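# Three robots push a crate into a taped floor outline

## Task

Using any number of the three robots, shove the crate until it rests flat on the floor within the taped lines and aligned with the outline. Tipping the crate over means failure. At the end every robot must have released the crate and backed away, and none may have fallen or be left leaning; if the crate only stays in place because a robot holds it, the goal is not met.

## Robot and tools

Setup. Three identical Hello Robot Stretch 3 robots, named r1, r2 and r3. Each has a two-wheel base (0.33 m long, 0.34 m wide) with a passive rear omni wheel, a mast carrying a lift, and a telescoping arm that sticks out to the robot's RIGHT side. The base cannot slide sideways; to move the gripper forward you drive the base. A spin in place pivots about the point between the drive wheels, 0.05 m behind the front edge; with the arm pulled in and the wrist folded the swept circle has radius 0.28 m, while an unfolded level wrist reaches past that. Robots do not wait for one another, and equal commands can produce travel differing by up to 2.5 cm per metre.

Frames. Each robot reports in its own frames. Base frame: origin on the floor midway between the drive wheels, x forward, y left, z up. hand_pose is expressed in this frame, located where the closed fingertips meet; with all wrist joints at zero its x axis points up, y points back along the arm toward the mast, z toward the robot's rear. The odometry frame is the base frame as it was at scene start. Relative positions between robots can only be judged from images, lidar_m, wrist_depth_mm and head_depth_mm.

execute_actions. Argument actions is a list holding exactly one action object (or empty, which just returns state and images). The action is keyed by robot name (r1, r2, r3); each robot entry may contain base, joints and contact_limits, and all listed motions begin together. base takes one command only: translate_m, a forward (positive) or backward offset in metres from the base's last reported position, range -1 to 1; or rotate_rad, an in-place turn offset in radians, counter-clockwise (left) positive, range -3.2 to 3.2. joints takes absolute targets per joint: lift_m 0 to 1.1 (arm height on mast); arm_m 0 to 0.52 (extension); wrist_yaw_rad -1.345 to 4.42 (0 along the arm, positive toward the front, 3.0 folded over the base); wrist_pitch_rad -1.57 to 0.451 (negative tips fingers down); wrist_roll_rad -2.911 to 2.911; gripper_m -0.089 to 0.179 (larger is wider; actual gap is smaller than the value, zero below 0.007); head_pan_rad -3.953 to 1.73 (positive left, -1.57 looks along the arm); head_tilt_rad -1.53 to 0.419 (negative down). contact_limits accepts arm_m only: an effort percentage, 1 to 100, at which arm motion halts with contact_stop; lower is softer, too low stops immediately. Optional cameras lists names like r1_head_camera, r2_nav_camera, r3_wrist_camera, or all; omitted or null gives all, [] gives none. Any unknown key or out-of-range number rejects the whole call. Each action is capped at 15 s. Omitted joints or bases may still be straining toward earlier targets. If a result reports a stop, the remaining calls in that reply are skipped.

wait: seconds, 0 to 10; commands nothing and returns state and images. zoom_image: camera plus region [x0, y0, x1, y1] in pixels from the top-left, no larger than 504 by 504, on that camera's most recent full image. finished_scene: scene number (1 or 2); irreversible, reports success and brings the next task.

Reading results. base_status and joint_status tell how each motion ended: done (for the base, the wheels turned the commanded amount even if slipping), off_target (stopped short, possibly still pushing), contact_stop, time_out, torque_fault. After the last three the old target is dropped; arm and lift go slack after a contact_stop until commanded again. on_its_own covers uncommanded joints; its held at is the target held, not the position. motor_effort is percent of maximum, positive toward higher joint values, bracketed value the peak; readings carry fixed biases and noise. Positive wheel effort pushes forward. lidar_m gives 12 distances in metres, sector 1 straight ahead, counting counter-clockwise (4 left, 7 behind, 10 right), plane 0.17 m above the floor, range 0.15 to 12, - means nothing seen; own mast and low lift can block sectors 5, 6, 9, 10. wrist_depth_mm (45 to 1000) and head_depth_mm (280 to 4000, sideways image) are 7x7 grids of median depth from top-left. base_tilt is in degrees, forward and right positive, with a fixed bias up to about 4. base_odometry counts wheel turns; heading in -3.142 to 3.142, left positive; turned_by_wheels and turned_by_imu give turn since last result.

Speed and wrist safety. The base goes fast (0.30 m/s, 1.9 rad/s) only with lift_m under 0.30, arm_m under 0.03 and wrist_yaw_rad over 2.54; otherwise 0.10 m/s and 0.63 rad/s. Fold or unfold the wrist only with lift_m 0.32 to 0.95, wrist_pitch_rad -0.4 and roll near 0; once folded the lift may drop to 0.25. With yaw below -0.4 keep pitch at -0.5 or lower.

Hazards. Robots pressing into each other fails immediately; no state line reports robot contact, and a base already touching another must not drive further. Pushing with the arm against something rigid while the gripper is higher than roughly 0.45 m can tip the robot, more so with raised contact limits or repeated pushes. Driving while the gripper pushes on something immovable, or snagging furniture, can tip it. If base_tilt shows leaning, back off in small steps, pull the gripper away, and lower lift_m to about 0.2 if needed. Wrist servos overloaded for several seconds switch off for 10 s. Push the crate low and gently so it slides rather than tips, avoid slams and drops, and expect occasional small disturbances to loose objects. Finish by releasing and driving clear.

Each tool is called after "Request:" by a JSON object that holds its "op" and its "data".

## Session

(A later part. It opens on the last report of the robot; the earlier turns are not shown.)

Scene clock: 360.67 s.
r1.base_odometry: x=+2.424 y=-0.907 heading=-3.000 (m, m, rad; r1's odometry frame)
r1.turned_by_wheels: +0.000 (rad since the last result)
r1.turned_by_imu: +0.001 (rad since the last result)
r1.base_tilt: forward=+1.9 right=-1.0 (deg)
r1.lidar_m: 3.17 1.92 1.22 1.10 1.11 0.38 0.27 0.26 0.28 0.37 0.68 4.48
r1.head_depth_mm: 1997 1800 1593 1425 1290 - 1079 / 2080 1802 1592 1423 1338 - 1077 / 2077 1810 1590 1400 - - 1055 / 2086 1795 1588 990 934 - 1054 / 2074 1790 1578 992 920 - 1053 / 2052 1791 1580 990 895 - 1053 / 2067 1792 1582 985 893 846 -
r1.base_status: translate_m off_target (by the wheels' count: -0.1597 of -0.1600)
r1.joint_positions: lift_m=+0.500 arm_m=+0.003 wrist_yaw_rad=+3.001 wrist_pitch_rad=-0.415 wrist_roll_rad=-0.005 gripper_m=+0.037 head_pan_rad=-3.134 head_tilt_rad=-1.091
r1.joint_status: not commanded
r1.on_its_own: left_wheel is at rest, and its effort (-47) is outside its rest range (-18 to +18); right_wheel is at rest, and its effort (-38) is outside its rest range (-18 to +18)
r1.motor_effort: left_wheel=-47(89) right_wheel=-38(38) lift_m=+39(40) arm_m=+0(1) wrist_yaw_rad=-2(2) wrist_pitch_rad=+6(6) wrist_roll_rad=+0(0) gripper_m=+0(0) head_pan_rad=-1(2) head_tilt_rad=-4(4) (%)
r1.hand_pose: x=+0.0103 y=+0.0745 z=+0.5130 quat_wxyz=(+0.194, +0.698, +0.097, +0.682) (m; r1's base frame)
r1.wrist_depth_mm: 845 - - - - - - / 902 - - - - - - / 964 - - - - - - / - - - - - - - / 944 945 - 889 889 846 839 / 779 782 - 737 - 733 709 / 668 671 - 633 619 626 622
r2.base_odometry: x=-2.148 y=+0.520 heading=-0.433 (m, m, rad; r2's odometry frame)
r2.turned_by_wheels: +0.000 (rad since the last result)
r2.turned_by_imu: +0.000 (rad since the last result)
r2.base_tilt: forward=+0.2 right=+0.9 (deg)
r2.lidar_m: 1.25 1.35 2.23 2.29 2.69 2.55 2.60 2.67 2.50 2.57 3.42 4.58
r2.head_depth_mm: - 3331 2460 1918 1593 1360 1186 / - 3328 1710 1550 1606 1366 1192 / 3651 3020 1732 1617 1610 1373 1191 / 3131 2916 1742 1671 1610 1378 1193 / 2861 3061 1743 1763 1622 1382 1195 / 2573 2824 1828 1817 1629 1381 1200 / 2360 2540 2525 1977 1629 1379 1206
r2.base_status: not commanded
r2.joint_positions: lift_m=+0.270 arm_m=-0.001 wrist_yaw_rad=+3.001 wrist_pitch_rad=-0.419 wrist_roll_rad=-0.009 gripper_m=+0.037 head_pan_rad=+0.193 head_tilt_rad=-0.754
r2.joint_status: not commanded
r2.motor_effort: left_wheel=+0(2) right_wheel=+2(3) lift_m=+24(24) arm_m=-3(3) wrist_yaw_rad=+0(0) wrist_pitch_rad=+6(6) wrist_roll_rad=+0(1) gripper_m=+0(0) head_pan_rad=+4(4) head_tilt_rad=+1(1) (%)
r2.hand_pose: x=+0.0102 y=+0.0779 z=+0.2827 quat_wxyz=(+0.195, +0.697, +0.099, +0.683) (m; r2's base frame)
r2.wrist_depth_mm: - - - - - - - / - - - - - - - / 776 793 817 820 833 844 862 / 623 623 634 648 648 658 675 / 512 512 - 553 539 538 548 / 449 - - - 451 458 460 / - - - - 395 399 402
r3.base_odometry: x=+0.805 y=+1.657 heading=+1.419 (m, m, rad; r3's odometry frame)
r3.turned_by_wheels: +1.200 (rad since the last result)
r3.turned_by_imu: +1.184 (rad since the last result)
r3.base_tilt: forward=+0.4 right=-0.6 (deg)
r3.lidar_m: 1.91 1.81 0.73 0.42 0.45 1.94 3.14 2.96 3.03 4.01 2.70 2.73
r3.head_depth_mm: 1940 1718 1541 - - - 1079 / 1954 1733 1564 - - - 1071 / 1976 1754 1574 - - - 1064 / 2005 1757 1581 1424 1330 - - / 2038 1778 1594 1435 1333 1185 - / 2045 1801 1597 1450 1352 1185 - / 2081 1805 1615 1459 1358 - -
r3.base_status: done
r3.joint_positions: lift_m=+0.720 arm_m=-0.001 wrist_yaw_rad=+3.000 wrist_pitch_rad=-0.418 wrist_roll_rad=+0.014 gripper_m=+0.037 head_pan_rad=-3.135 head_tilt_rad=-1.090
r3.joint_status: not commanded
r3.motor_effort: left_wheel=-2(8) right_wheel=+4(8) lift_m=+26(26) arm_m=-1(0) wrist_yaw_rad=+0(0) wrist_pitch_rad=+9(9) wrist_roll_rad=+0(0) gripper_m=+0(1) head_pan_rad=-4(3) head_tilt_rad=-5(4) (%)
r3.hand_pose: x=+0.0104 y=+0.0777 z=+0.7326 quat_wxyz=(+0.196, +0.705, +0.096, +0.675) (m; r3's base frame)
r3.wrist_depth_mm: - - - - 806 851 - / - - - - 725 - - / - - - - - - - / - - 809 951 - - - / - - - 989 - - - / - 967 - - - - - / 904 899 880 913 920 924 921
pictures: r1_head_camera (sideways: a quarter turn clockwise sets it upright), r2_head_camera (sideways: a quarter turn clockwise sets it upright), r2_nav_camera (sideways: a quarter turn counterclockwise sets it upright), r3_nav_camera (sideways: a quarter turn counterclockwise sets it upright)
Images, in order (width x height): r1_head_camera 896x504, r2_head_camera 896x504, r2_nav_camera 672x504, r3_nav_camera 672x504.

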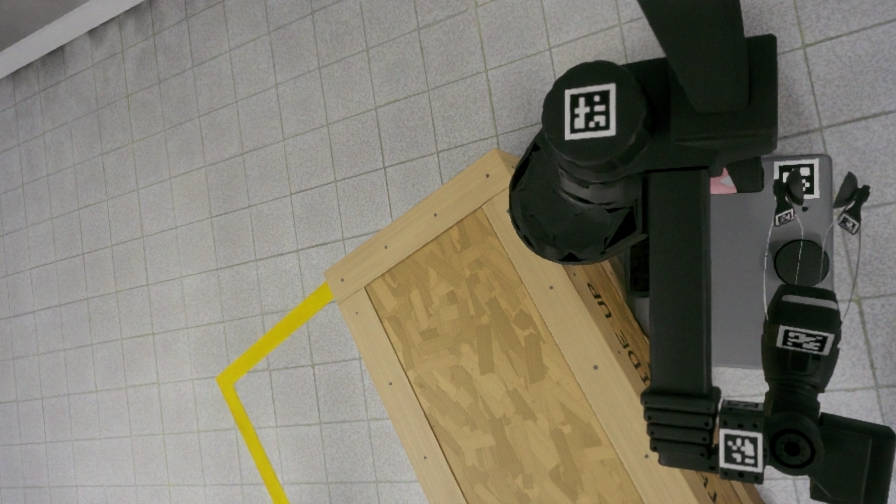

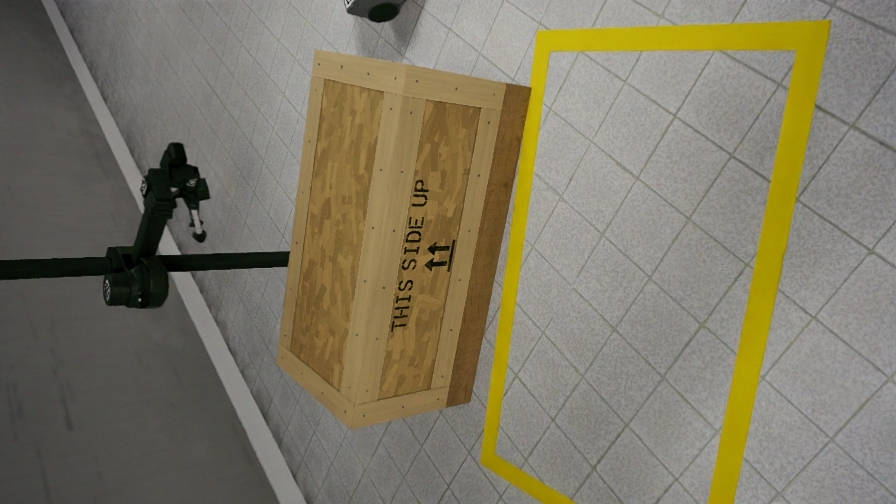

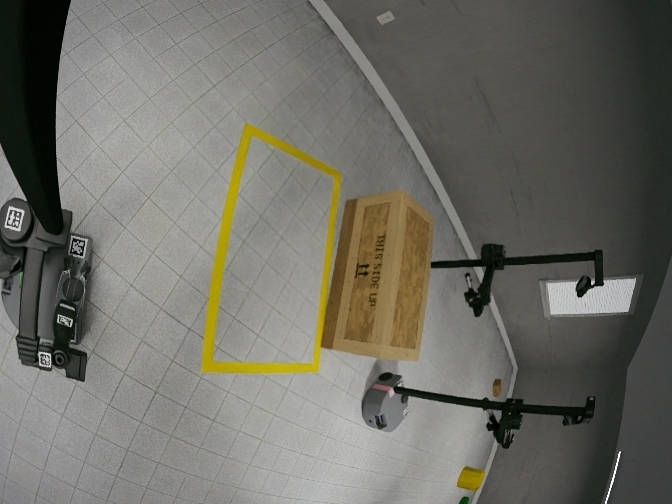

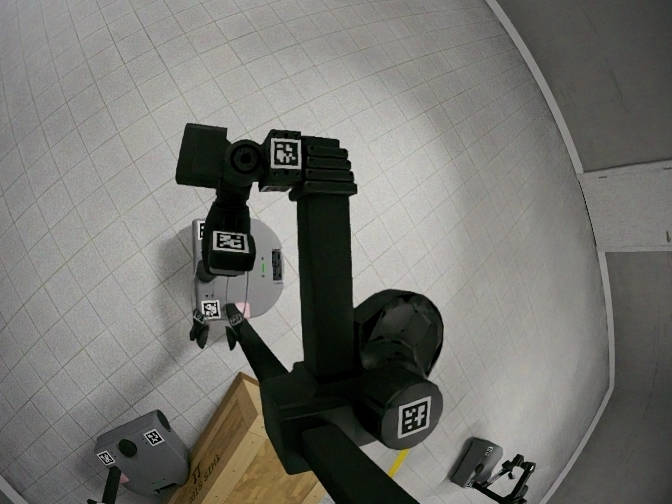

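Request:
{"op": "execute_actions", "data": {"actions": [{"r1":{"base":{"translate_m":0.05}},"r3":{"base":{"rotate_rad":0.4}}}], "cameras": []}}

Request:
{"op": "execute_actions", "data": {"actions": [{"r1":{"base":{"rotate_rad":-0.97}},"r3":{"base":{"rotate_rad":0.57}}}], "cameras": ["r1_nav_camera","r3_nav_camera","r2_nav_camera"]}}

Scene clock: 374.77 s.
r1.base_odometry: x=+2.374 y=-0.914 heading=-3.000 (m, m, rad; r1's odometry frame)
r1.turned_by_wheels: +0.000 (rad since the last result)
r1.turned_by_imu: +0.000 (rad since the last result)
r1.base_tilt: forward=+1.9 right=-1.0 (deg)
r1.lidar_m: 3.11 1.93 1.23 1.11 1.12 0.44 0.32 0.31 0.32 0.43 0.70 4.48
r1.head_depth_mm: 2003 1806 1597 1422 1290 - 1082 / 2080 1805 1589 1423 1338 - 1075 / 2061 1800 1589 1013 - - 1055 / 2069 1804 1588 993 1044 - 1053 / 2082 1782 1576 990 950 - 1053 / 2047 1791 1575 992 907 - 1049 / 2070 1775 1577 986 893 939 -
r1.base_status: done
r1.joint_positions: lift_m=+0.500 arm_m=+0.003 wrist_yaw_rad=+3.001 wrist_pitch_rad=-0.415 wrist_roll_rad=-0.005 gripper_m=+0.037 head_pan_rad=-3.134 head_tilt_rad=-1.091
r1.joint_status: not commanded
r1.motor_effort: left_wheel=+0(40) right_wheel=+2(30) lift_m=+40(40) arm_m=-1(1) wrist_yaw_rad=+0(0) wrist_pitch_rad=+6(6) wrist_roll_rad=+0(0) gripper_m=+0(1) head_pan_rad=-1(1) head_tilt_rad=-4(4) (%)
r1.hand_pose: x=+0.0103 y=+0.0745 z=+0.5130 quat_wxyz=(+0.194, +0.698, +0.097, +0.682) (m; r1's base frame)
r1.wrist_depth_mm: 827 - - - - - - / 887 - - - - - - / - - - - - - - / - - - - - - - / 967 912 - 893 901 858 802 / 768 771 - 761 - 718 710 / 671 654 - 627 628 619 615
r2.base_odometry: x=-2.148 y=+0.520 heading=-0.433 (m, m, rad; r2's odometry frame)
r2.turned_by_wheels: +0.000 (rad since the last result)
r2.turned_by_imu: -0.001 (rad since the last result)
r2.base_tilt: forward=+0.3 right=+1.0 (deg)
r2.lidar_m: 1.25 1.34 2.24 2.28 2.70 2.55 2.61 2.67 2.51 2.57 3.41 1.83
r2.head_depth_mm: - 3350 2437 1918 1600 1363 1182 / - 3333 1708 1550 1599 1369 1189 / 3647 2939 1732 1619 1611 1371 1189 / 3080 2935 1725 1675 1618 1374 1196 / 2853 3067 1751 1751 1627 1373 1194 / 2580 2841 1819 1809 1626 1386 1202 / 2349 2545 2537 1998 1635 1383 1204
r2.base_status: not commanded
r2.joint_positions: lift_m=+0.270 arm_m=-0.001 wrist_yaw_rad=+3.001 wrist_pitch_rad=-0.419 wrist_roll_rad=-0.009 gripper_m=+0.037 head_pan_rad=+0.193 head_tilt_rad=-0.754
r2.joint_status: not commanded
r2.motor_effort: left_wheel=+0(0) right_wheel=+3(2) lift_m=+25(24) arm_m=-3(3) wrist_yaw_rad=+0(0) wrist_pitch_rad=+6(6) wrist_roll_rad=+1(0) gripper_m=+0(0) head_pan_rad=+4(3) head_tilt_rad=+2(1) (%)
r2.hand_pose: x=+0.0102 y=+0.0779 z=+0.2827 quat_wxyz=(+0.195, +0.697, +0.099, +0.683) (m; r2's base frame)
r2.wrist_depth_mm: - - - - - - - / - - - - - - - / 782 792 799 815 835 850 852 / 621 627 643 641 646 666 658 / 516 513 - 551 544 544 548 / 451 - - - 455 461 464 / - - - - 392 400 403
r3.base_odometry: x=+0.805 y=+1.657 heading=+1.819 (m, m, rad; r3's odometry frame)
r3.turned_by_wheels: +0.400 (rad since the last result)
r3.turned_by_imu: +0.394 (rad since the last result)
r3.base_tilt: forward=+0.4 right=-0.6 (deg)
r3.lidar_m: 1.81 0.71 0.46 0.43 4.51 3.27 2.96 2.98 3.61 2.70 3.18 2.01
r3.head_depth_mm: 1954 1722 1549 - - - 1079 / 1981 1733 1564 - - - 1067 / 1989 1748 1572 - - - 1061 / 2006 1765 1576 1428 1328 - - / 2048 1789 1589 1435 1341 1181 - / 2060 1808 1606 1445 1345 1193 - / 2080 1821 1608 1454 1359 - -
r3.base_status: done
r3.joint_positions: lift_m=+0.720 arm_m=-0.001 wrist_yaw_rad=+3.000 wrist_pitch_rad=-0.418 wrist_roll_rad=+0.014 gripper_m=+0.037 head_pan_rad=-3.135 head_tilt_rad=-1.090
r3.joint_status: not commanded
r3.motor_effort: left_wheel=-2(6) right_wheel=+3(8) lift_m=+26(26) arm_m=+0(0) wrist_yaw_rad=+0(0) wrist_pitch_rad=+9(9) wrist_roll_rad=+0(0) gripper_m=+0(0) head_pan_rad=-4(3) head_tilt_rad=-3(4) (%)
r3.hand_pose: x=+0.0104 y=+0.0777 z=+0.7326 quat_wxyz=(+0.196, +0.705, +0.096, +0.675) (m; r3's base frame)
r3.wrist_depth_mm: - - - - - - - / - - - - - - 559 / - - - - - - 526 / - - 911 839 881 - - / - - - 732 - - - / - - - 830 989 868 899 / 930 905 889 858 893 843 911
pictures: none
No camera images: the call's "cameras" was empty. Leave "cameras" out to get every camera's image.

Scene clock: 377.23 s.
r1.base_odometry: x=+2.374 y=-0.914 heading=+2.313 (m, m, rad; r1's odometry frame)
r1.turned_by_wheels: -0.970 (rad since the last result)
r1.turned_by_imu: -0.973 (rad since the last result)
r1.base_tilt: forward=+1.8 right=-1.0 (deg)
r1.lidar_m: 0.70 3.11 3.13 1.74 1.19 1.11 1.13 0.41 0.31 0.31 0.33 0.47
r1.head_depth_mm: 1019 1202 1460 1425 1287 - 1083 / 1063 1267 1515 1420 1339 - 1074 / 1114 1339 1557 1423 - - 1053 / 1171 1428 1592 1417 1293 - 1055 / 1240 1518 1586 1418 1284 - 1050 / 1312 1629 1580 1416 1262 - 1052 / 1394 1688 1578 1411 918 847 -
r1.base_status: done
r1.joint_positions: lift_m=+0.500 arm_m=+0.003 wrist_yaw_rad=+3.001 wrist_pitch_rad=-0.415 wrist_roll_rad=-0.005 gripper_m=+0.037 head_pan_rad=-3.134 head_tilt_rad=-1.091
r1.joint_status: not commanded
r1.motor_effort: left_wheel=+3(10) right_wheel=-2(6) lift_m=+40(40) arm_m=+0(1) wrist_yaw_rad=+0(0) wrist_pitch_rad=+6(6) wrist_roll_rad=+0(0) gripper_m=+0(0) head_pan_rad=-1(1) head_tilt_rad=-3(4) (%)
r1.hand_pose: x=+0.0103 y=+0.0745 z=+0.5130 quat_wxyz=(+0.194, +0.698, +0.097, +0.682) (m; r1's base frame)
r1.wrist_depth_mm: 918 - - - - - - / - - - - - - - / - - - - - - - / - - - - - - - / 918 916 - 899 903 855 825 / 780 775 - 732 - 725 695 / 667 662 - 644 627 606 598
r2.base_odometry: x=-2.148 y=+0.520 heading=-0.433 (m, m, rad; r2's odometry frame)
r2.turned_by_wheels: +0.000 (rad since the last result)
r2.turned_by_imu: +0.000 (rad since the last result)
r2.base_tilt: forward=+0.3 right=+0.9 (deg)
r2.lidar_m: 1.25 1.35 2.24 2.29 2.69 2.54 2.61 2.67 2.50 2.58 3.41 1.84
r2.head_depth_mm: - 3289 2435 1929 1595 1362 1188 / - 3352 1712 1554 1595 1373 1189 / 3640 3050 1724 1615 1607 1366 1189 / 3099 3103 1740 1676 1620 1375 1193 / 2892 3131 1760 1747 1620 1372 1196 / 2592 2814 1824 1818 1632 1380 1202 / 2348 2546 2508 1992 1636 1389 1208
r2.base_status: not commanded
r2.joint_positions: lift_m=+0.270 arm_m=-0.001 wrist_yaw_rad=+3.001 wrist_pitch_rad=-0.419 wrist_roll_rad=-0.009 gripper_m=+0.037 head_pan_rad=+0.193 head_tilt_rad=-0.754
r2.joint_status: not commanded
r2.motor_effort: left_wheel=-1(1) right_wheel=+3(2) lift_m=+24(24) arm_m=-3(3) wrist_yaw_rad=+0(0) wrist_pitch_rad=+6(6) wrist_roll_rad=+1(1) gripper_m=+0(0) head_pan_rad=+4(3) head_tilt_rad=+2(1) (%)
r2.hand_pose: x=+0.0102 y=+0.0779 z=+0.2827 quat_wxyz=(+0.195, +0.697, +0.099, +0.683) (m; r2's base frame)
r2.wrist_depth_mm: - - - - - - - / - - - - - - - / 790 803 795 810 814 835 851 / 620 626 632 649 659 655 664 / 520 519 - 547 533 544 549 / 450 - - - 453 457 459 / - - - - 396 399 404
r3.base_odometry: x=+0.805 y=+1.657 heading=+2.389 (m, m, rad; r3's odometry frame)
r3.turned_by_wheels: +0.570 (rad since the last result)
r3.turned_by_imu: +0.562 (rad since the last result)
r3.base_tilt: forward=+0.4 right=-0.6 (deg)
r3.lidar_m: 0.70 0.44 0.42 1.94 3.19 2.96 2.99 3.73 2.70 3.01 1.96 1.81
r3.head_depth_mm: 1944 1728 1542 - - - 1083 / 1976 1734 1568 - - - 1064 / 1987 1759 1568 - - - 1061 / 2007 1785 1575 1427 1326 - - / 2028 1786 1590 1439 1334 1187 - / 2040 1798 1609 1443 1342 1195 - / 2074 1821 1610 1456 1359 - -
r3.base_status: done
r3.joint_positions: lift_m=+0.720 arm_m=-0.001 wrist_yaw_rad=+3.000 wrist_pitch_rad=-0.418 wrist_roll_rad=+0.014 gripper_m=+0.037 head_pan_rad=-3.135 head_tilt_rad=-1.090
r3.joint_status: not commanded
r3.motor_effort: left_wheel=-2(8) right_wheel=+3(8) lift_m=+26(26) arm_m=+0(0) wrist_yaw_rad=+0(1) wrist_pitch_rad=+9(9) wrist_roll_rad=+0(0) gripper_m=+0(0) head_pan_rad=-5(4) head_tilt_rad=-3(4) (%)
r3.hand_pose: x=+0.0104 y=+0.0777 z=+0.7326 quat_wxyz=(+0.196, +0.705, +0.096, +0.675) (m; r3's base frame)
r3.wrist_depth_mm: - - - - - - - / - - - - - - - / - - - - - - - / - - - - 889 856 856 / - - - - 728 678 701 / - - - - 649 650 694 / 899 904 879 899 894 761 835
pictures: r1_nav_camera (sideways: a quarter turn counterclockwise sets it upright), r2_nav_camera (sideways: a quarter turn counterclockwise sets it upright), r3_nav_camera (sideways: a quarter turn counterclockwise sets it upright)
Images, in order (width x height): r1_nav_camera 672x504, r2_nav_camera 672x504, r3_nav_camera 672x504.

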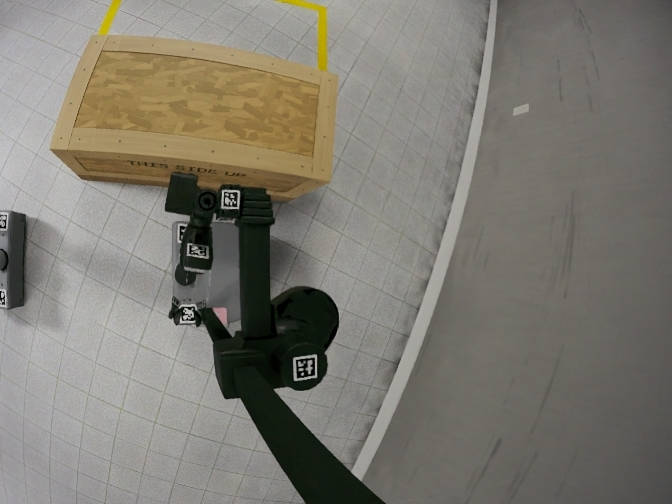

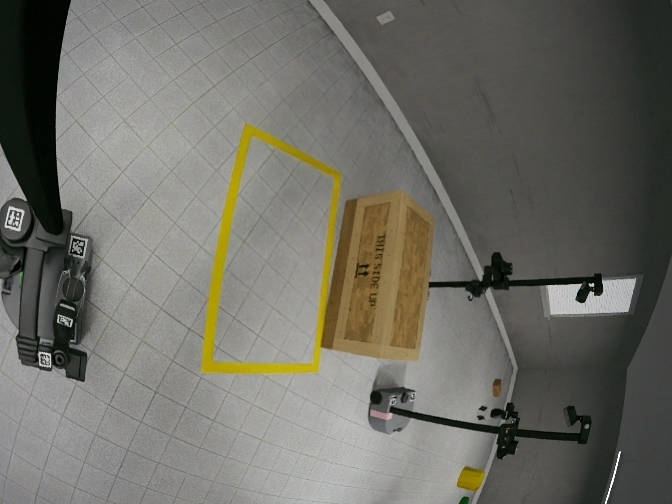

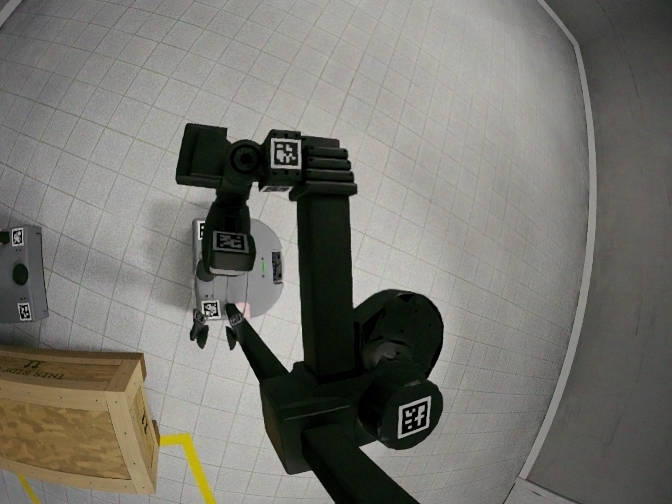

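Request:
{"op": "execute_actions", "data": {"actions": [{"r1":{"base":{"translate_m":-0.19}},"r3":{"base":{"translate_m":0.46}}}], "cameras": []}}

Request:
{"op": "execute_actions", "data": {"actions": [{"r1":{"base":{"rotate_rad":1.6}},"r3":{"base":{"rotate_rad":-1.48}}}], "cameras": ["r1_head_camera","r3_head_camera","r3_nav_camera","r2_head_camera"]}}

Scene clock: 387.63 s.
r1.base_odometry: x=+2.503 y=-1.054 heading=+2.314 (m, m, rad; r1's odometry frame)
r1.turned_by_wheels: +0.000 (rad since the last result)
r1.turned_by_imu: +0.000 (rad since the last result)
r1.base_tilt: forward=+1.9 right=-1.0 (deg)
r1.lidar_m: 0.43 3.24 4.58 1.48 1.01 0.94 0.96 1.24 0.30 0.29 0.31 0.45
r1.head_depth_mm: 860 1012 1237 1402 1288 - 1085 / 902 1073 1313 1420 1342 - 1075 / 941 1134 1429 1424 - - 1058 / 988 1211 1503 1411 1299 - 1055 / 1046 1285 1528 1420 1281 - 1052 / 1107 1373 1578 1413 1280 - 1054 / 1173 1483 1577 1406 1274 823 -
r1.base_status: done
r1.joint_positions: lift_m=+0.500 arm_m=+0.003 wrist_yaw_rad=+3.001 wrist_pitch_rad=-0.415 wrist_roll_rad=-0.005 gripper_m=+0.037 head_pan_rad=-3.134 head_tilt_rad=-1.091
r1.joint_status: not commanded
r1.motor_effort: left_wheel=+3(6) right_wheel=-1(7) lift_m=+40(40) arm_m=-1(1) wrist_yaw_rad=-2(0) wrist_pitch_rad=+6(6) wrist_roll_rad=+0(0) gripper_m=+0(0) head_pan_rad=-2(2) head_tilt_rad=-4(4) (%)
r1.hand_pose: x=+0.0103 y=+0.0745 z=+0.5130 quat_wxyz=(+0.194, +0.698, +0.097, +0.682) (m; r1's base frame)
r1.wrist_depth_mm: 808 - - - - - - / 797 - - - - - - / 839 - - - - - - / 851 - - - - - - / 828 907 - 877 899 855 831 / 795 782 - 734 - 697 699 / 665 658 - 636 634 611 613
r2.base_odometry: x=-2.148 y=+0.520 heading=-0.433 (m, m, rad; r2's odometry frame)
r2.turned_by_wheels: +0.000 (rad since the last result)
r2.turned_by_imu: -0.001 (rad since the last result)
r2.base_tilt: forward=+0.3 right=+0.9 (deg)
r2.lidar_m: 1.25 1.35 2.24 2.29 2.69 2.54 2.61 2.68 2.50 2.57 3.42 4.59
r2.head_depth_mm: 1536 3130 2361 1929 1585 1360 1182 / - 3179 1710 1554 1607 1370 1189 / 3664 3377 1729 1615 1609 1367 1196 / 3178 3080 1735 1695 1610 1373 1198 / 2784 3004 1738 1765 1631 1381 1200 / 2599 2815 1810 1806 1624 1375 1200 / 2379 2554 2535 1994 1633 1388 1205
r2.base_status: not commanded
r2.joint_positions: lift_m=+0.270 arm_m=-0.001 wrist_yaw_rad=+3.001 wrist_pitch_rad=-0.419 wrist_roll_rad=-0.009 gripper_m=+0.037 head_pan_rad=+0.193 head_tilt_rad=-0.754
r2.joint_status: not commanded
r2.motor_effort: left_wheel=-2(1) right_wheel=+3(2) lift_m=+24(24) arm_m=-3(3) wrist_yaw_rad=+0(0) wrist_pitch_rad=+6(6) wrist_roll_rad=+1(1) gripper_m=-1(0) head_pan_rad=+3(3) head_tilt_rad=+2(1) (%)
r2.hand_pose: x=+0.0102 y=+0.0779 z=+0.2827 quat_wxyz=(+0.195, +0.697, +0.099, +0.683) (m; r2's base frame)
r2.wrist_depth_mm: - - - - - - - / - - - - - - - / 766 792 805 826 826 839 866 / 616 629 638 653 649 661 662 / 513 519 - 556 539 539 551 / 451 - - - 451 457 463 / - - - - 395 401 400
r3.base_odometry: x=+0.469 y=+1.971 heading=+2.389 (m, m, rad; r3's odometry frame)
r3.turned_by_wheels: +0.000 (rad since the last result)
r3.turned_by_imu: -0.003 (rad since the last result)
r3.base_tilt: forward=+0.4 right=-0.5 (deg)
r3.lidar_m: 0.43 0.43 0.32 0.31 0.32 3.38 3.43 4.28 2.97 2.30 1.51 0.55
r3.head_depth_mm: 1947 1718 1541 - - - 1074 / 1964 1742 1559 - - - 1065 / 1986 1760 1571 - - - 1064 / 2021 1766 1576 1427 1333 - - / 2029 1786 1592 1429 1334 1190 - / 2052 1818 1606 1450 1348 1185 - / 2079 1828 1623 1464 1361 - -
r3.base_status: done
r3.joint_positions: lift_m=+0.720 arm_m=-0.001 wrist_yaw_rad=+3.000 wrist_pitch_rad=-0.418 wrist_roll_rad=+0.014 gripper_m=+0.037 head_pan_rad=-3.135 head_tilt_rad=-1.090
r3.joint_status: not commanded
r3.motor_effort: left_wheel=-1(4) right_wheel=+3(9) lift_m=+26(26) arm_m=+0(0) wrist_yaw_rad=+0(1) wrist_pitch_rad=+9(9) wrist_roll_rad=+0(0) gripper_m=+0(1) head_pan_rad=-2(3) head_tilt_rad=-4(4) (%)
r3.hand_pose: x=+0.0104 y=+0.0777 z=+0.7326 quat_wxyz=(+0.196, +0.705, +0.096, +0.675) (m; r3's base frame)
r3.wrist_depth_mm: - - - - - - - / - - - - - - - / - - - - - - - / - - 845 844 851 856 - / - - - 683 719 685 705 / - - - 598 602 620 645 / 915 876 637 660 692 728 868
pictures: none
No camera images: the call's "cameras" was empty. Leave "cameras" out to get every camera's image.

Scene clock: 391.10 s.
r1.base_odometry: x=+2.503 y=-1.054 heading=-2.370 (m, m, rad; r1's odometry frame)
r1.turned_by_wheels: +1.600 (rad since the last result)
r1.turned_by_imu: +1.605 (rad since the last result)
r1.base_tilt: forward=+1.9 right=-0.9 (deg)
r1.lidar_m: 1.43 0.99 0.94 0.97 1.26 0.30 0.29 0.31 0.33 0.33 3.26 4.60
r1.head_depth_mm: 2075 1811 1600 1430 1292 - 1078 / 2075 1801 1597 1363 934 - 1077 / 2071 1802 1584 993 - - 1056 / 2074 1791 1588 992 935 - 1053 / 2076 1802 1582 989 948 - 1051 / 1895 1797 1580 988 997 - 1052 / 1936 1784 1572 986 1032 1036 -
r1.base_status: done
r1.joint_positions: lift_m=+0.500 arm_m=+0.003 wrist_yaw_rad=+3.001 wrist_pitch_rad=-0.415 wrist_roll_rad=-0.005 gripper_m=+0.037 head_pan_rad=-3.134 head_tilt_rad=-1.091
r1.joint_status: not commanded
r1.motor_effort: left_wheel=-3(8) right_wheel=+3(7) lift_m=+39(39) arm_m=-1(1) wrist_yaw_rad=-1(0) wrist_pitch_rad=+6(6) wrist_roll_rad=+0(0) gripper_m=+0(1) head_pan_rad=-1(2) head_tilt_rad=-4(4) (%)
r1.hand_pose: x=+0.0103 y=+0.0745 z=+0.5130 quat_wxyz=(+0.194, +0.698, +0.097, +0.682) (m; r1's base frame)
r1.wrist_depth_mm: - - - 894 825 776 726 / - - - - 875 819 770 / - - - - - 910 838 / - - - - - 944 888 / 952 921 - 907 902 855 826 / 346 778 - 724 - 729 705 / 329 665 - 621 629 606 608
r2.base_odometry: x=-2.148 y=+0.520 heading=-0.433 (m, m, rad; r2's odometry frame)
r2.turned_by_wheels: +0.000 (rad since the last result)
r2.turned_by_imu: -0.001 (rad since the last result)
r2.base_tilt: forward=+0.2 right=+0.9 (deg)
r2.lidar_m: 1.25 1.34 2.24 2.29 2.68 2.55 2.61 2.68 2.50 2.58 3.41 4.61
r2.head_depth_mm: 1708 3315 2430 1920 1594 1366 1183 / 1748 3344 1717 1549 1602 1361 1190 / 3546 3049 1730 1609 1603 1374 1194 / 3237 3076 1729 1682 1609 1375 1200 / 2777 2933 1750 1761 1618 1384 1203 / 2589 2819 1818 1813 1627 1391 1198 / 2365 2583 2500 1977 1640 1388 1205
r2.base_status: not commanded
r2.joint_positions: lift_m=+0.270 arm_m=-0.001 wrist_yaw_rad=+3.001 wrist_pitch_rad=-0.419 wrist_roll_rad=-0.009 gripper_m=+0.037 head_pan_rad=+0.193 head_tilt_rad=-0.754
r2.joint_status: not commanded
r2.motor_effort: left_wheel=-1(1) right_wheel=+2(3) lift_m=+24(24) arm_m=-3(3) wrist_yaw_rad=+0(0) wrist_pitch_rad=+6(6) wrist_roll_rad=+1(1) gripper_m=+0(0) head_pan_rad=+3(4) head_tilt_rad=+2(2) (%)
r2.hand_pose: x=+0.0102 y=+0.0779 z=+0.2827 quat_wxyz=(+0.195, +0.697, +0.099, +0.683) (m; r2's base frame)
r2.wrist_depth_mm: - - - - - - - / - - - - - - - / 779 780 795 808 824 852 870 / 621 620 640 644 653 655 659 / 514 518 - 549 534 538 548 / 449 - - - 454 464 464 / - - - - 395 400 403
r3.base_odometry: x=+0.469 y=+1.971 heading=+0.909 (m, m, rad; r3's odometry frame)
r3.turned_by_wheels: -1.480 (rad since the last result)
r3.turned_by_imu: -1.462 (rad since the last result)
r3.base_tilt: forward=+0.4 right=-0.5 (deg)
r3.lidar_m: 2.04 1.46 1.39 0.44 0.39 0.31 0.31 0.33 3.39 3.48 2.97 2.97
r3.head_depth_mm: 1947 1729 1545 - - - 1068 / 1964 1745 1567 - - - 1067 / 1885 1746 1557 - - - 1067 / 1924 1775 1568 994 933 - - / 2032 1783 1591 1433 1318 1187 - / 2050 1795 1606 1446 1341 1194 - / 2056 1819 1617 1453 1363 - -
r3.base_status: done
r3.joint_positions: lift_m=+0.720 arm_m=+0.000 wrist_yaw_rad=+3.000 wrist_pitch_rad=-0.418 wrist_roll_rad=+0.014 gripper_m=+0.037 head_pan_rad=-3.135 head_tilt_rad=-1.090
r3.joint_status: not commanded
r3.motor_effort: left_wheel=+2(8) right_wheel=-3(7) lift_m=+26(26) arm_m=+0(0) wrist_yaw_rad=+0(0) wrist_pitch_rad=+9(9) wrist_roll_rad=+0(0) gripper_m=+1(1) head_pan_rad=-3(3) head_tilt_rad=-4(4) (%)
r3.hand_pose: x=+0.0104 y=+0.0777 z=+0.7326 quat_wxyz=(+0.196, +0.705, +0.096, +0.675) (m; r3's base frame)
r3.wrist_depth_mm: - - 563 - - - - / - - 437 - - - - / - - 368 408 - - - / - 810 - 415 - - - / 661 668 - - - - - / 566 596 - 928 - - - / 496 545 744 774 934 921 930
pictures: r1_head_camera (sideways: a quarter turn clockwise sets it upright), r2_head_camera (sideways: a quarter turn clockwise sets it upright), r3_head_camera (sideways: a quarter turn clockwise sets it upright), r3_nav_camera (sideways: a quarter turn counterclockwise sets it upright)
Images, in order (width x height): r1_head_camera 896x504, r2_head_camera 896x504, r3_head_camera 896x504, r3_nav_camera 672x504.

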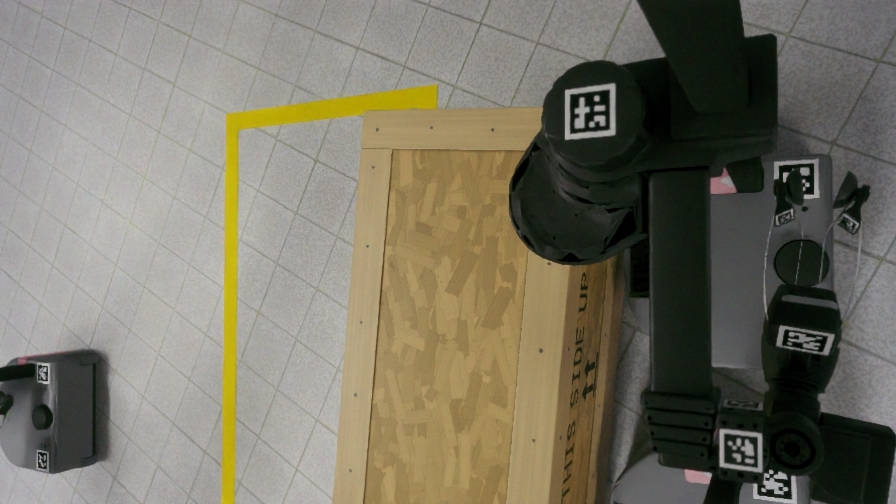

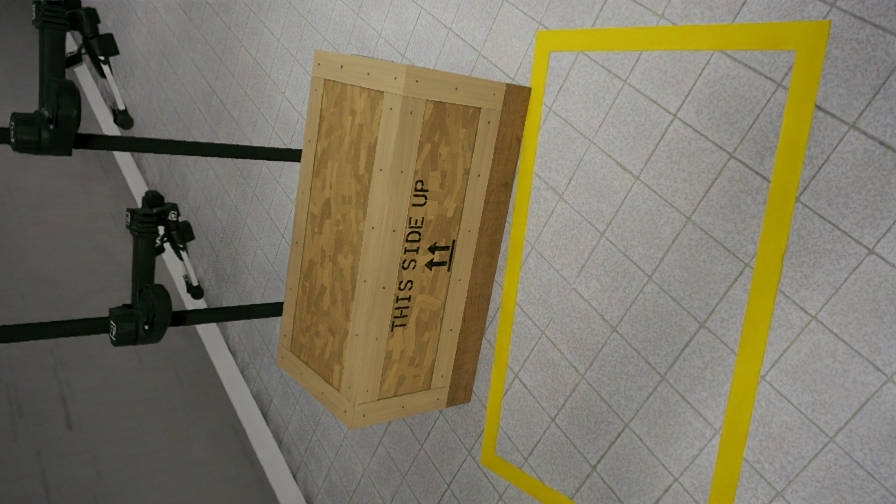

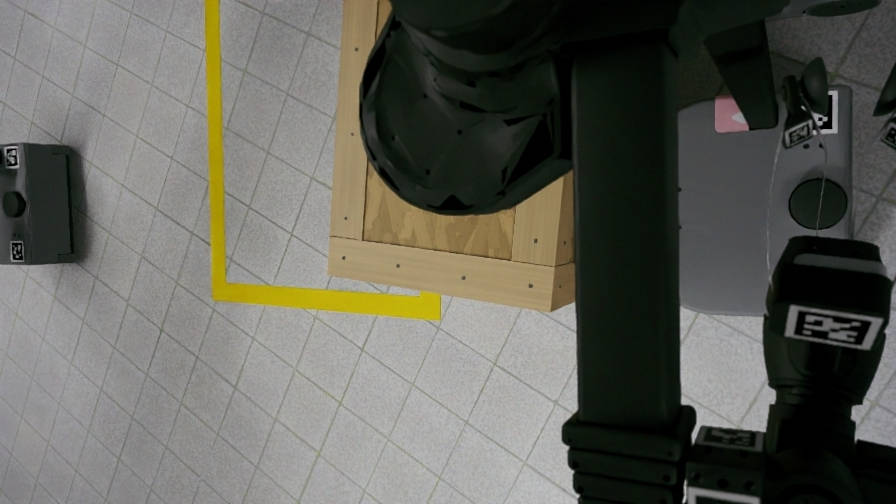

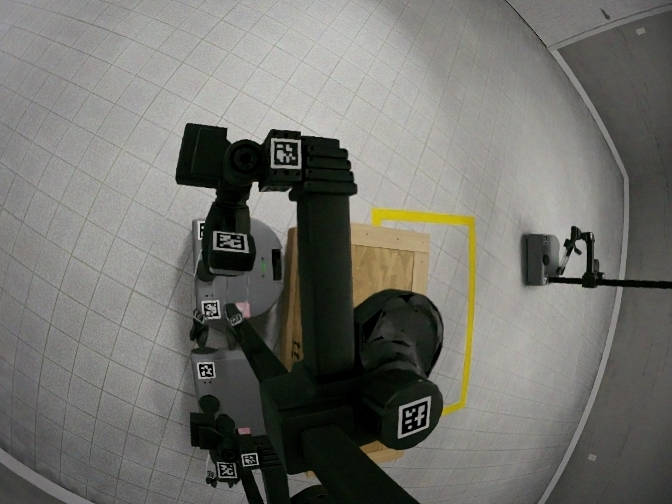

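Request:
{"op": "execute_actions", "data": {"actions": [{"r3":{"base":{"rotate_rad":-0.03}}}], "cameras": []}}

Request:
{"op": "execute_actions", "data": {"actions": [{"r1":{"base":{"translate_m":-0.4}},"r3":{"base":{"translate_m":-0.4}},"r2":{"joints":{"head_tilt_rad":-0.95}}}], "cameras": ["r1_head_camera","r3_head_camera","r2_head_camera"]}}

Scene clock: 404.13 s.
r1.base_odometry: x=+2.503 y=-1.054 heading=-2.370 (m, m, rad; r1's odometry frame)
r1.turned_by_wheels: +0.000 (rad since the last result)
r1.turned_by_imu: +0.000 (rad since the last result)
r1.base_tilt: forward=+1.9 right=-0.9 (deg)
r1.lidar_m: 1.44 1.00 0.94 0.96 1.26 0.30 0.29 0.31 0.33 0.33 3.26 4.61
r1.head_depth_mm: 2081 1814 1594 1422 1290 - 1082 / 2070 1803 1591 1359 936 - 1074 / 2074 1795 1587 993 - - 1056 / 2065 1799 1581 992 932 - 1056 / 2059 1802 1578 993 946 - 1051 / 1894 1780 1574 986 996 - 1053 / 1930 1796 1572 989 1033 1035 -
r1.base_status: not commanded
r1.joint_positions: lift_m=+0.500 arm_m=+0.003 wrist_yaw_rad=+3.001 wrist_pitch_rad=-0.415 wrist_roll_rad=-0.005 gripper_m=+0.037 head_pan_rad=-3.134 head_tilt_rad=-1.091
r1.joint_status: not commanded
r1.motor_effort: left_wheel=-3(3) right_wheel=+3(4) lift_m=+39(40) arm_m=-1(1) wrist_yaw_rad=-2(1) wrist_pitch_rad=+6(6) wrist_roll_rad=+0(0) gripper_m=-1(0) head_pan_rad=-1(2) head_tilt_rad=-4(4) (%)
r1.hand_pose: x=+0.0103 y=+0.0745 z=+0.5130 quat_wxyz=(+0.194, +0.698, +0.097, +0.682) (m; r1's base frame)
r1.wrist_depth_mm: - - - 923 838 767 727 / - - - - 905 837 776 / - - - - - 908 820 / - - - - - 954 880 / 931 913 - 880 881 852 868 / 348 771 - 738 - 710 704 / 330 650 - 633 632 617 610
r2.base_odometry: x=-2.148 y=+0.520 heading=-0.433 (m, m, rad; r2's odometry frame)
r2.turned_by_wheels: +0.000 (rad since the last result)
r2.turned_by_imu: -0.001 (rad since the last result)
r2.base_tilt: forward=+0.2 right=+1.0 (deg)
r2.lidar_m: 1.25 1.35 2.24 2.29 2.69 2.54 2.61 2.68 2.50 2.58 3.41 4.59
r2.head_depth_mm: 1697 3336 2431 1917 1605 1366 1184 / 1715 3311 1707 1562 1598 1364 1186 / 3585 3064 1731 1622 1607 1364 1190 / 3197 3070 1732 1675 1610 1379 1198 / 2810 2932 1753 1749 1615 1368 1200 / 2581 2837 1812 1813 1632 1389 1200 / 2346 2590 2516 1986 1637 1394 1207
r2.base_status: not commanded
r2.joint_positions: lift_m=+0.270 arm_m=-0.001 wrist_yaw_rad=+3.001 wrist_pitch_rad=-0.419 wrist_roll_rad=-0.009 gripper_m=+0.037 head_pan_rad=+0.193 head_tilt_rad=-0.754
r2.joint_status: not commanded
r2.motor_effort: left_wheel=-1(1) right_wheel=+3(3) lift_m=+24(24) arm_m=-3(2) wrist_yaw_rad=+0(0) wrist_pitch_rad=+6(6) wrist_roll_rad=+1(1) gripper_m=+0(0) head_pan_rad=+2(4) head_tilt_rad=+1(1) (%)
r2.hand_pose: x=+0.0102 y=+0.0779 z=+0.2827 quat_wxyz=(+0.195, +0.697, +0.099, +0.683) (m; r2's base frame)
r2.wrist_depth_mm: - - - - - - - / - - - - - - - / 775 774 793 816 815 834 862 / 613 620 632 639 653 655 672 / 517 519 - 552 533 539 551 / 450 - - - 454 460 464 / - - - - 395 401 399
r3.base_odometry: x=+0.469 y=+1.971 heading=+0.879 (m, m, rad; r3's odometry frame)
r3.turned_by_wheels: -0.030 (rad since the last result)
r3.turned_by_imu: -0.030 (rad since the last result)
r3.base_tilt: forward=+0.4 right=-0.6 (deg)
r3.lidar_m: 2.11 1.47 1.39 0.44 0.40 0.31 0.31 0.33 3.40 3.44 3.05 2.97
r3.head_depth_mm: 1946 1722 1551 - - - 1071 / 1964 1742 1563 - - - 1066 / 1894 1754 1576 - - - 1070 / 1894 1768 1579 993 927 - - / 2028 1782 1589 1405 1328 1184 - / 2054 1797 1600 1439 1341 1190 - / 2077 1819 1617 1453 1357 - -
r3.base_status: done
r3.joint_positions: lift_m=+0.720 arm_m=+0.000 wrist_yaw_rad=+3.000 wrist_pitch_rad=-0.418 wrist_roll_rad=+0.014 gripper_m=+0.037 head_pan_rad=-3.135 head_tilt_rad=-1.090
r3.joint_status: not commanded
r3.motor_effort: left_wheel=+3(7) right_wheel=-3(7) lift_m=+26(26) arm_m=+0(0) wrist_yaw_rad=-1(0) wrist_pitch_rad=+9(9) wrist_roll_rad=+0(0) gripper_m=+0(0) head_pan_rad=-3(4) head_tilt_rad=-4(5) (%)
r3.hand_pose: x=+0.0104 y=+0.0777 z=+0.7326 quat_wxyz=(+0.196, +0.705, +0.096, +0.675) (m; r3's base frame)
r3.wrist_depth_mm: - - 558 - - - - / - - 441 - - - - / - - 375 487 - - - / 823 804 - 411 - - - / 654 672 - - - - - / 576 611 - 979 - - - / 486 569 718 794 935 922 943
pictures: none
No camera images: the call's "cameras" was empty. Leave "cameras" out to get every camera's image.

Scene clock: 409.13 s.
r1.base_odometry: x=+2.789 y=-0.775 heading=-2.369 (m, m, rad; r1's odometry frame)
r1.turned_by_wheels: +0.001 (rad since the last result)
r1.turned_by_imu: -0.003 (rad since the last result)
r1.base_tilt: forward=+1.9 right=-1.0 (deg)
r1.lidar_m: 1.70 1.18 1.11 1.14 1.49 0.28 0.28 0.29 0.33 0.33 3.56 3.54
r1.head_depth_mm: 2091 1811 1604 1430 1286 - 1083 / 2078 1806 1583 1376 935 - 1071 / 2068 1795 1585 992 - - 1053 / 2055 1797 1579 992 934 - 1054 / 2053 1785 1581 989 931 - 1055 / 1763 1723 1572 991 931 - 1050 / 1927 1714 1577 986 931 1035 -
r1.base_status: translate_m off_target (by the wheels' count: -0.3999 of -0.4000)
r1.joint_positions: lift_m=+0.500 arm_m=+0.003 wrist_yaw_rad=+3.000 wrist_pitch_rad=-0.415 wrist_roll_rad=-0.005 gripper_m=+0.037 head_pan_rad=-3.134 head_tilt_rad=-1.091
r1.joint_status: not commanded
r1.on_its_own: right_wheel is at rest, and its effort (-33) is outside its rest range (-18 to +18)
r1.motor_effort: left_wheel=-8(100) right_wheel=-33(44) lift_m=+39(39) arm_m=-1(1) wrist_yaw_rad=-2(1) wrist_pitch_rad=+6(6) wrist_roll_rad=+0(0) gripper_m=+0(0) head_pan_rad=-2(1) head_tilt_rad=-4(4) (%)
r1.hand_pose: x=+0.0104 y=+0.0745 z=+0.5130 quat_wxyz=(+0.194, +0.698, +0.097, +0.682) (m; r1's base frame)
r1.wrist_depth_mm: - - - - - 928 855 / - - - - - - 922 / - - - - - - - / - - - - - - - / 952 907 - 889 907 837 834 / 330 774 - 744 - 713 706 / 318 645 - 644 632 610 613
r2.base_odometry: x=-2.148 y=+0.520 heading=-0.433 (m, m, rad; r2's odometry frame)
r2.turned_by_wheels: +0.000 (rad since the last result)
r2.turned_by_imu: -0.001 (rad since the last result)
r2.base_tilt: forward=+0.2 right=+1.0 (deg)
r2.lidar_m: 0.89 0.95 2.24 2.29 2.68 2.55 2.60 2.66 2.51 2.58 3.41 4.60
r2.head_depth_mm: 2851 2281 1795 1605 1410 1252 1124 / 2771 2290 1318 1308 1413 1253 1129 / 2672 2221 1325 1367 1415 1260 1133 / 2586 2297 1326 1427 1417 1264 1126 / 2624 2312 1336 1498 1430 1267 1134 / 1409 2284 1363 1548 1434 1263 1138 / 2440 2366 1387 1587 1437 1272 1140
r2.base_status: not commanded
r2.joint_positions: lift_m=+0.270 arm_m=-0.001 wrist_yaw_rad=+3.001 wrist_pitch_rad=-0.419 wrist_roll_rad=-0.009 gripper_m=+0.037 head_pan_rad=+0.193 head_tilt_rad=-0.938
r2.joint_status: all done
r2.motor_effort: left_wheel=-1(0) right_wheel=+3(3) lift_m=+25(24) arm_m=-3(3) wrist_yaw_rad=+0(1) wrist_pitch_rad=+6(6) wrist_roll_rad=+1(1) gripper_m=-1(0) head_pan_rad=+3(4) head_tilt_rad=-6(20) (%)
r2.hand_pose: x=+0.0102 y=+0.0779 z=+0.2827 quat_wxyz=(+0.195, +0.697, +0.099, +0.683) (m; r2's base frame)
r2.wrist_depth_mm: - - - - - - - / - - - - - - - / 785 792 810 810 827 837 839 / 616 625 638 645 648 654 666 / 518 514 - 551 540 542 540 / 450 - - - 453 460 464 / - - - - 394 398 402
r3.base_odometry: x=+0.214 y=+1.663 heading=+0.878 (m, m, rad; r3's odometry frame)
r3.turned_by_wheels: -0.001 (rad since the last result)
r3.turned_by_imu: +0.002 (rad since the last result)
r3.base_tilt: forward=+0.4 right=-0.6 (deg)
r3.lidar_m: 2.37 1.66 1.56 0.44 0.37 0.28 0.28 0.29 3.22 3.29 4.30 3.28
r3.head_depth_mm: 1943 1722 1535 - - - 1073 / 1962 1732 1563 - - - 1068 / 1708 1733 1570 - - - 1066 / 1684 1733 1580 989 929 - - / 1988 1773 1593 1412 1320 1183 - / 2052 1794 1592 1443 1337 1193 - / 2074 1821 1608 1454 1352 - -
r3.base_status: translate_m off_target (by the wheels' count: -0.3997 of -0.4000)
r3.joint_positions: lift_m=+0.720 arm_m=+0.000 wrist_yaw_rad=+3.000 wrist_pitch_rad=-0.418 wrist_roll_rad=+0.014 gripper_m=+0.037 head_pan_rad=-3.135 head_tilt_rad=-1.091
r3.joint_status: not commanded
r3.on_its_own: left_wheel is at rest, and its effort (-57) is outside its rest range (-18 to +18); right_wheel is at rest, and its effort (-27) is outside its rest range (-18 to +18)
r3.motor_effort: left_wheel=-57(76) right_wheel=-27(75) lift_m=+25(26) arm_m=+0(1) wrist_yaw_rad=-1(0) wrist_pitch_rad=+9(9) wrist_roll_rad=+0(0) gripper_m=+0(1) head_pan_rad=-2(3) head_tilt_rad=-3(5) (%)
r3.hand_pose: x=+0.0104 y=+0.0777 z=+0.7327 quat_wxyz=(+0.196, +0.705, +0.096, +0.675) (m; r3's base frame)
r3.wrist_depth_mm: - - 562 - - - - / - - 444 - - - - / - - 375 487 - - - / - 831 - 420 - - - / 666 689 - - - - - / 576 582 - 984 - - - / 484 518 743 757 933 971 908
pictures: r1_head_camera (sideways: a quarter turn clockwise sets it upright), r2_head_camera (sideways: a quarter turn clockwise sets it upright), r3_head_camera (sideways: a quarter turn clockwise sets it upright)
Images, in order (width x height): r1_head_camera 896x504, r2_head_camera 896x504, r3_head_camera 896x504.

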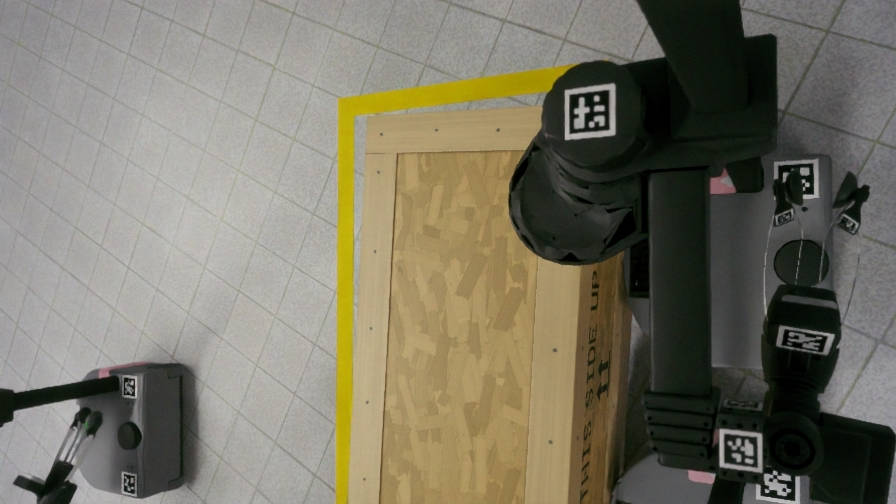

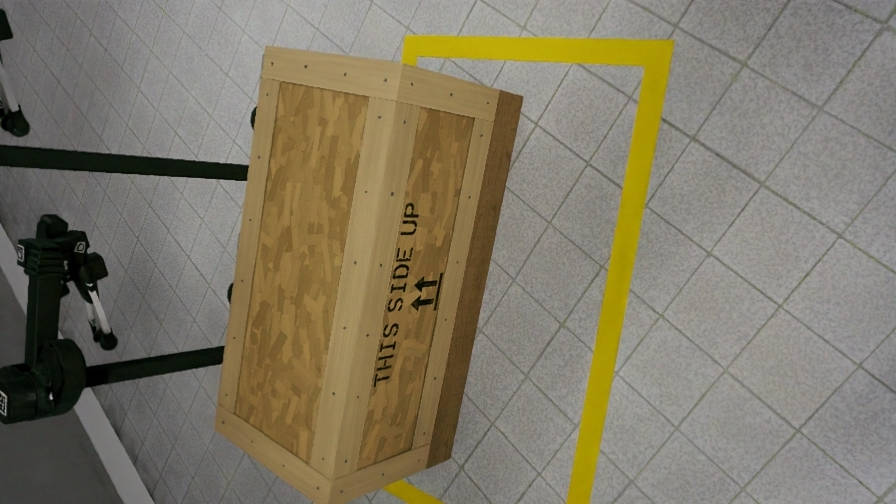

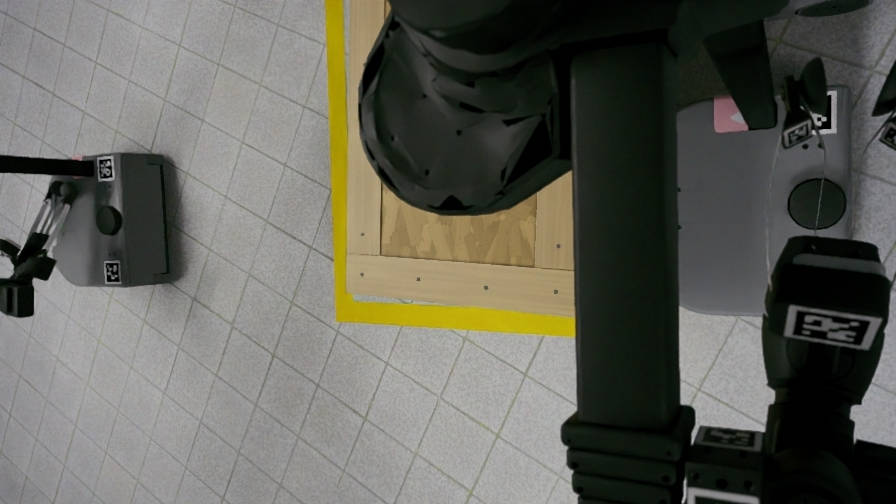

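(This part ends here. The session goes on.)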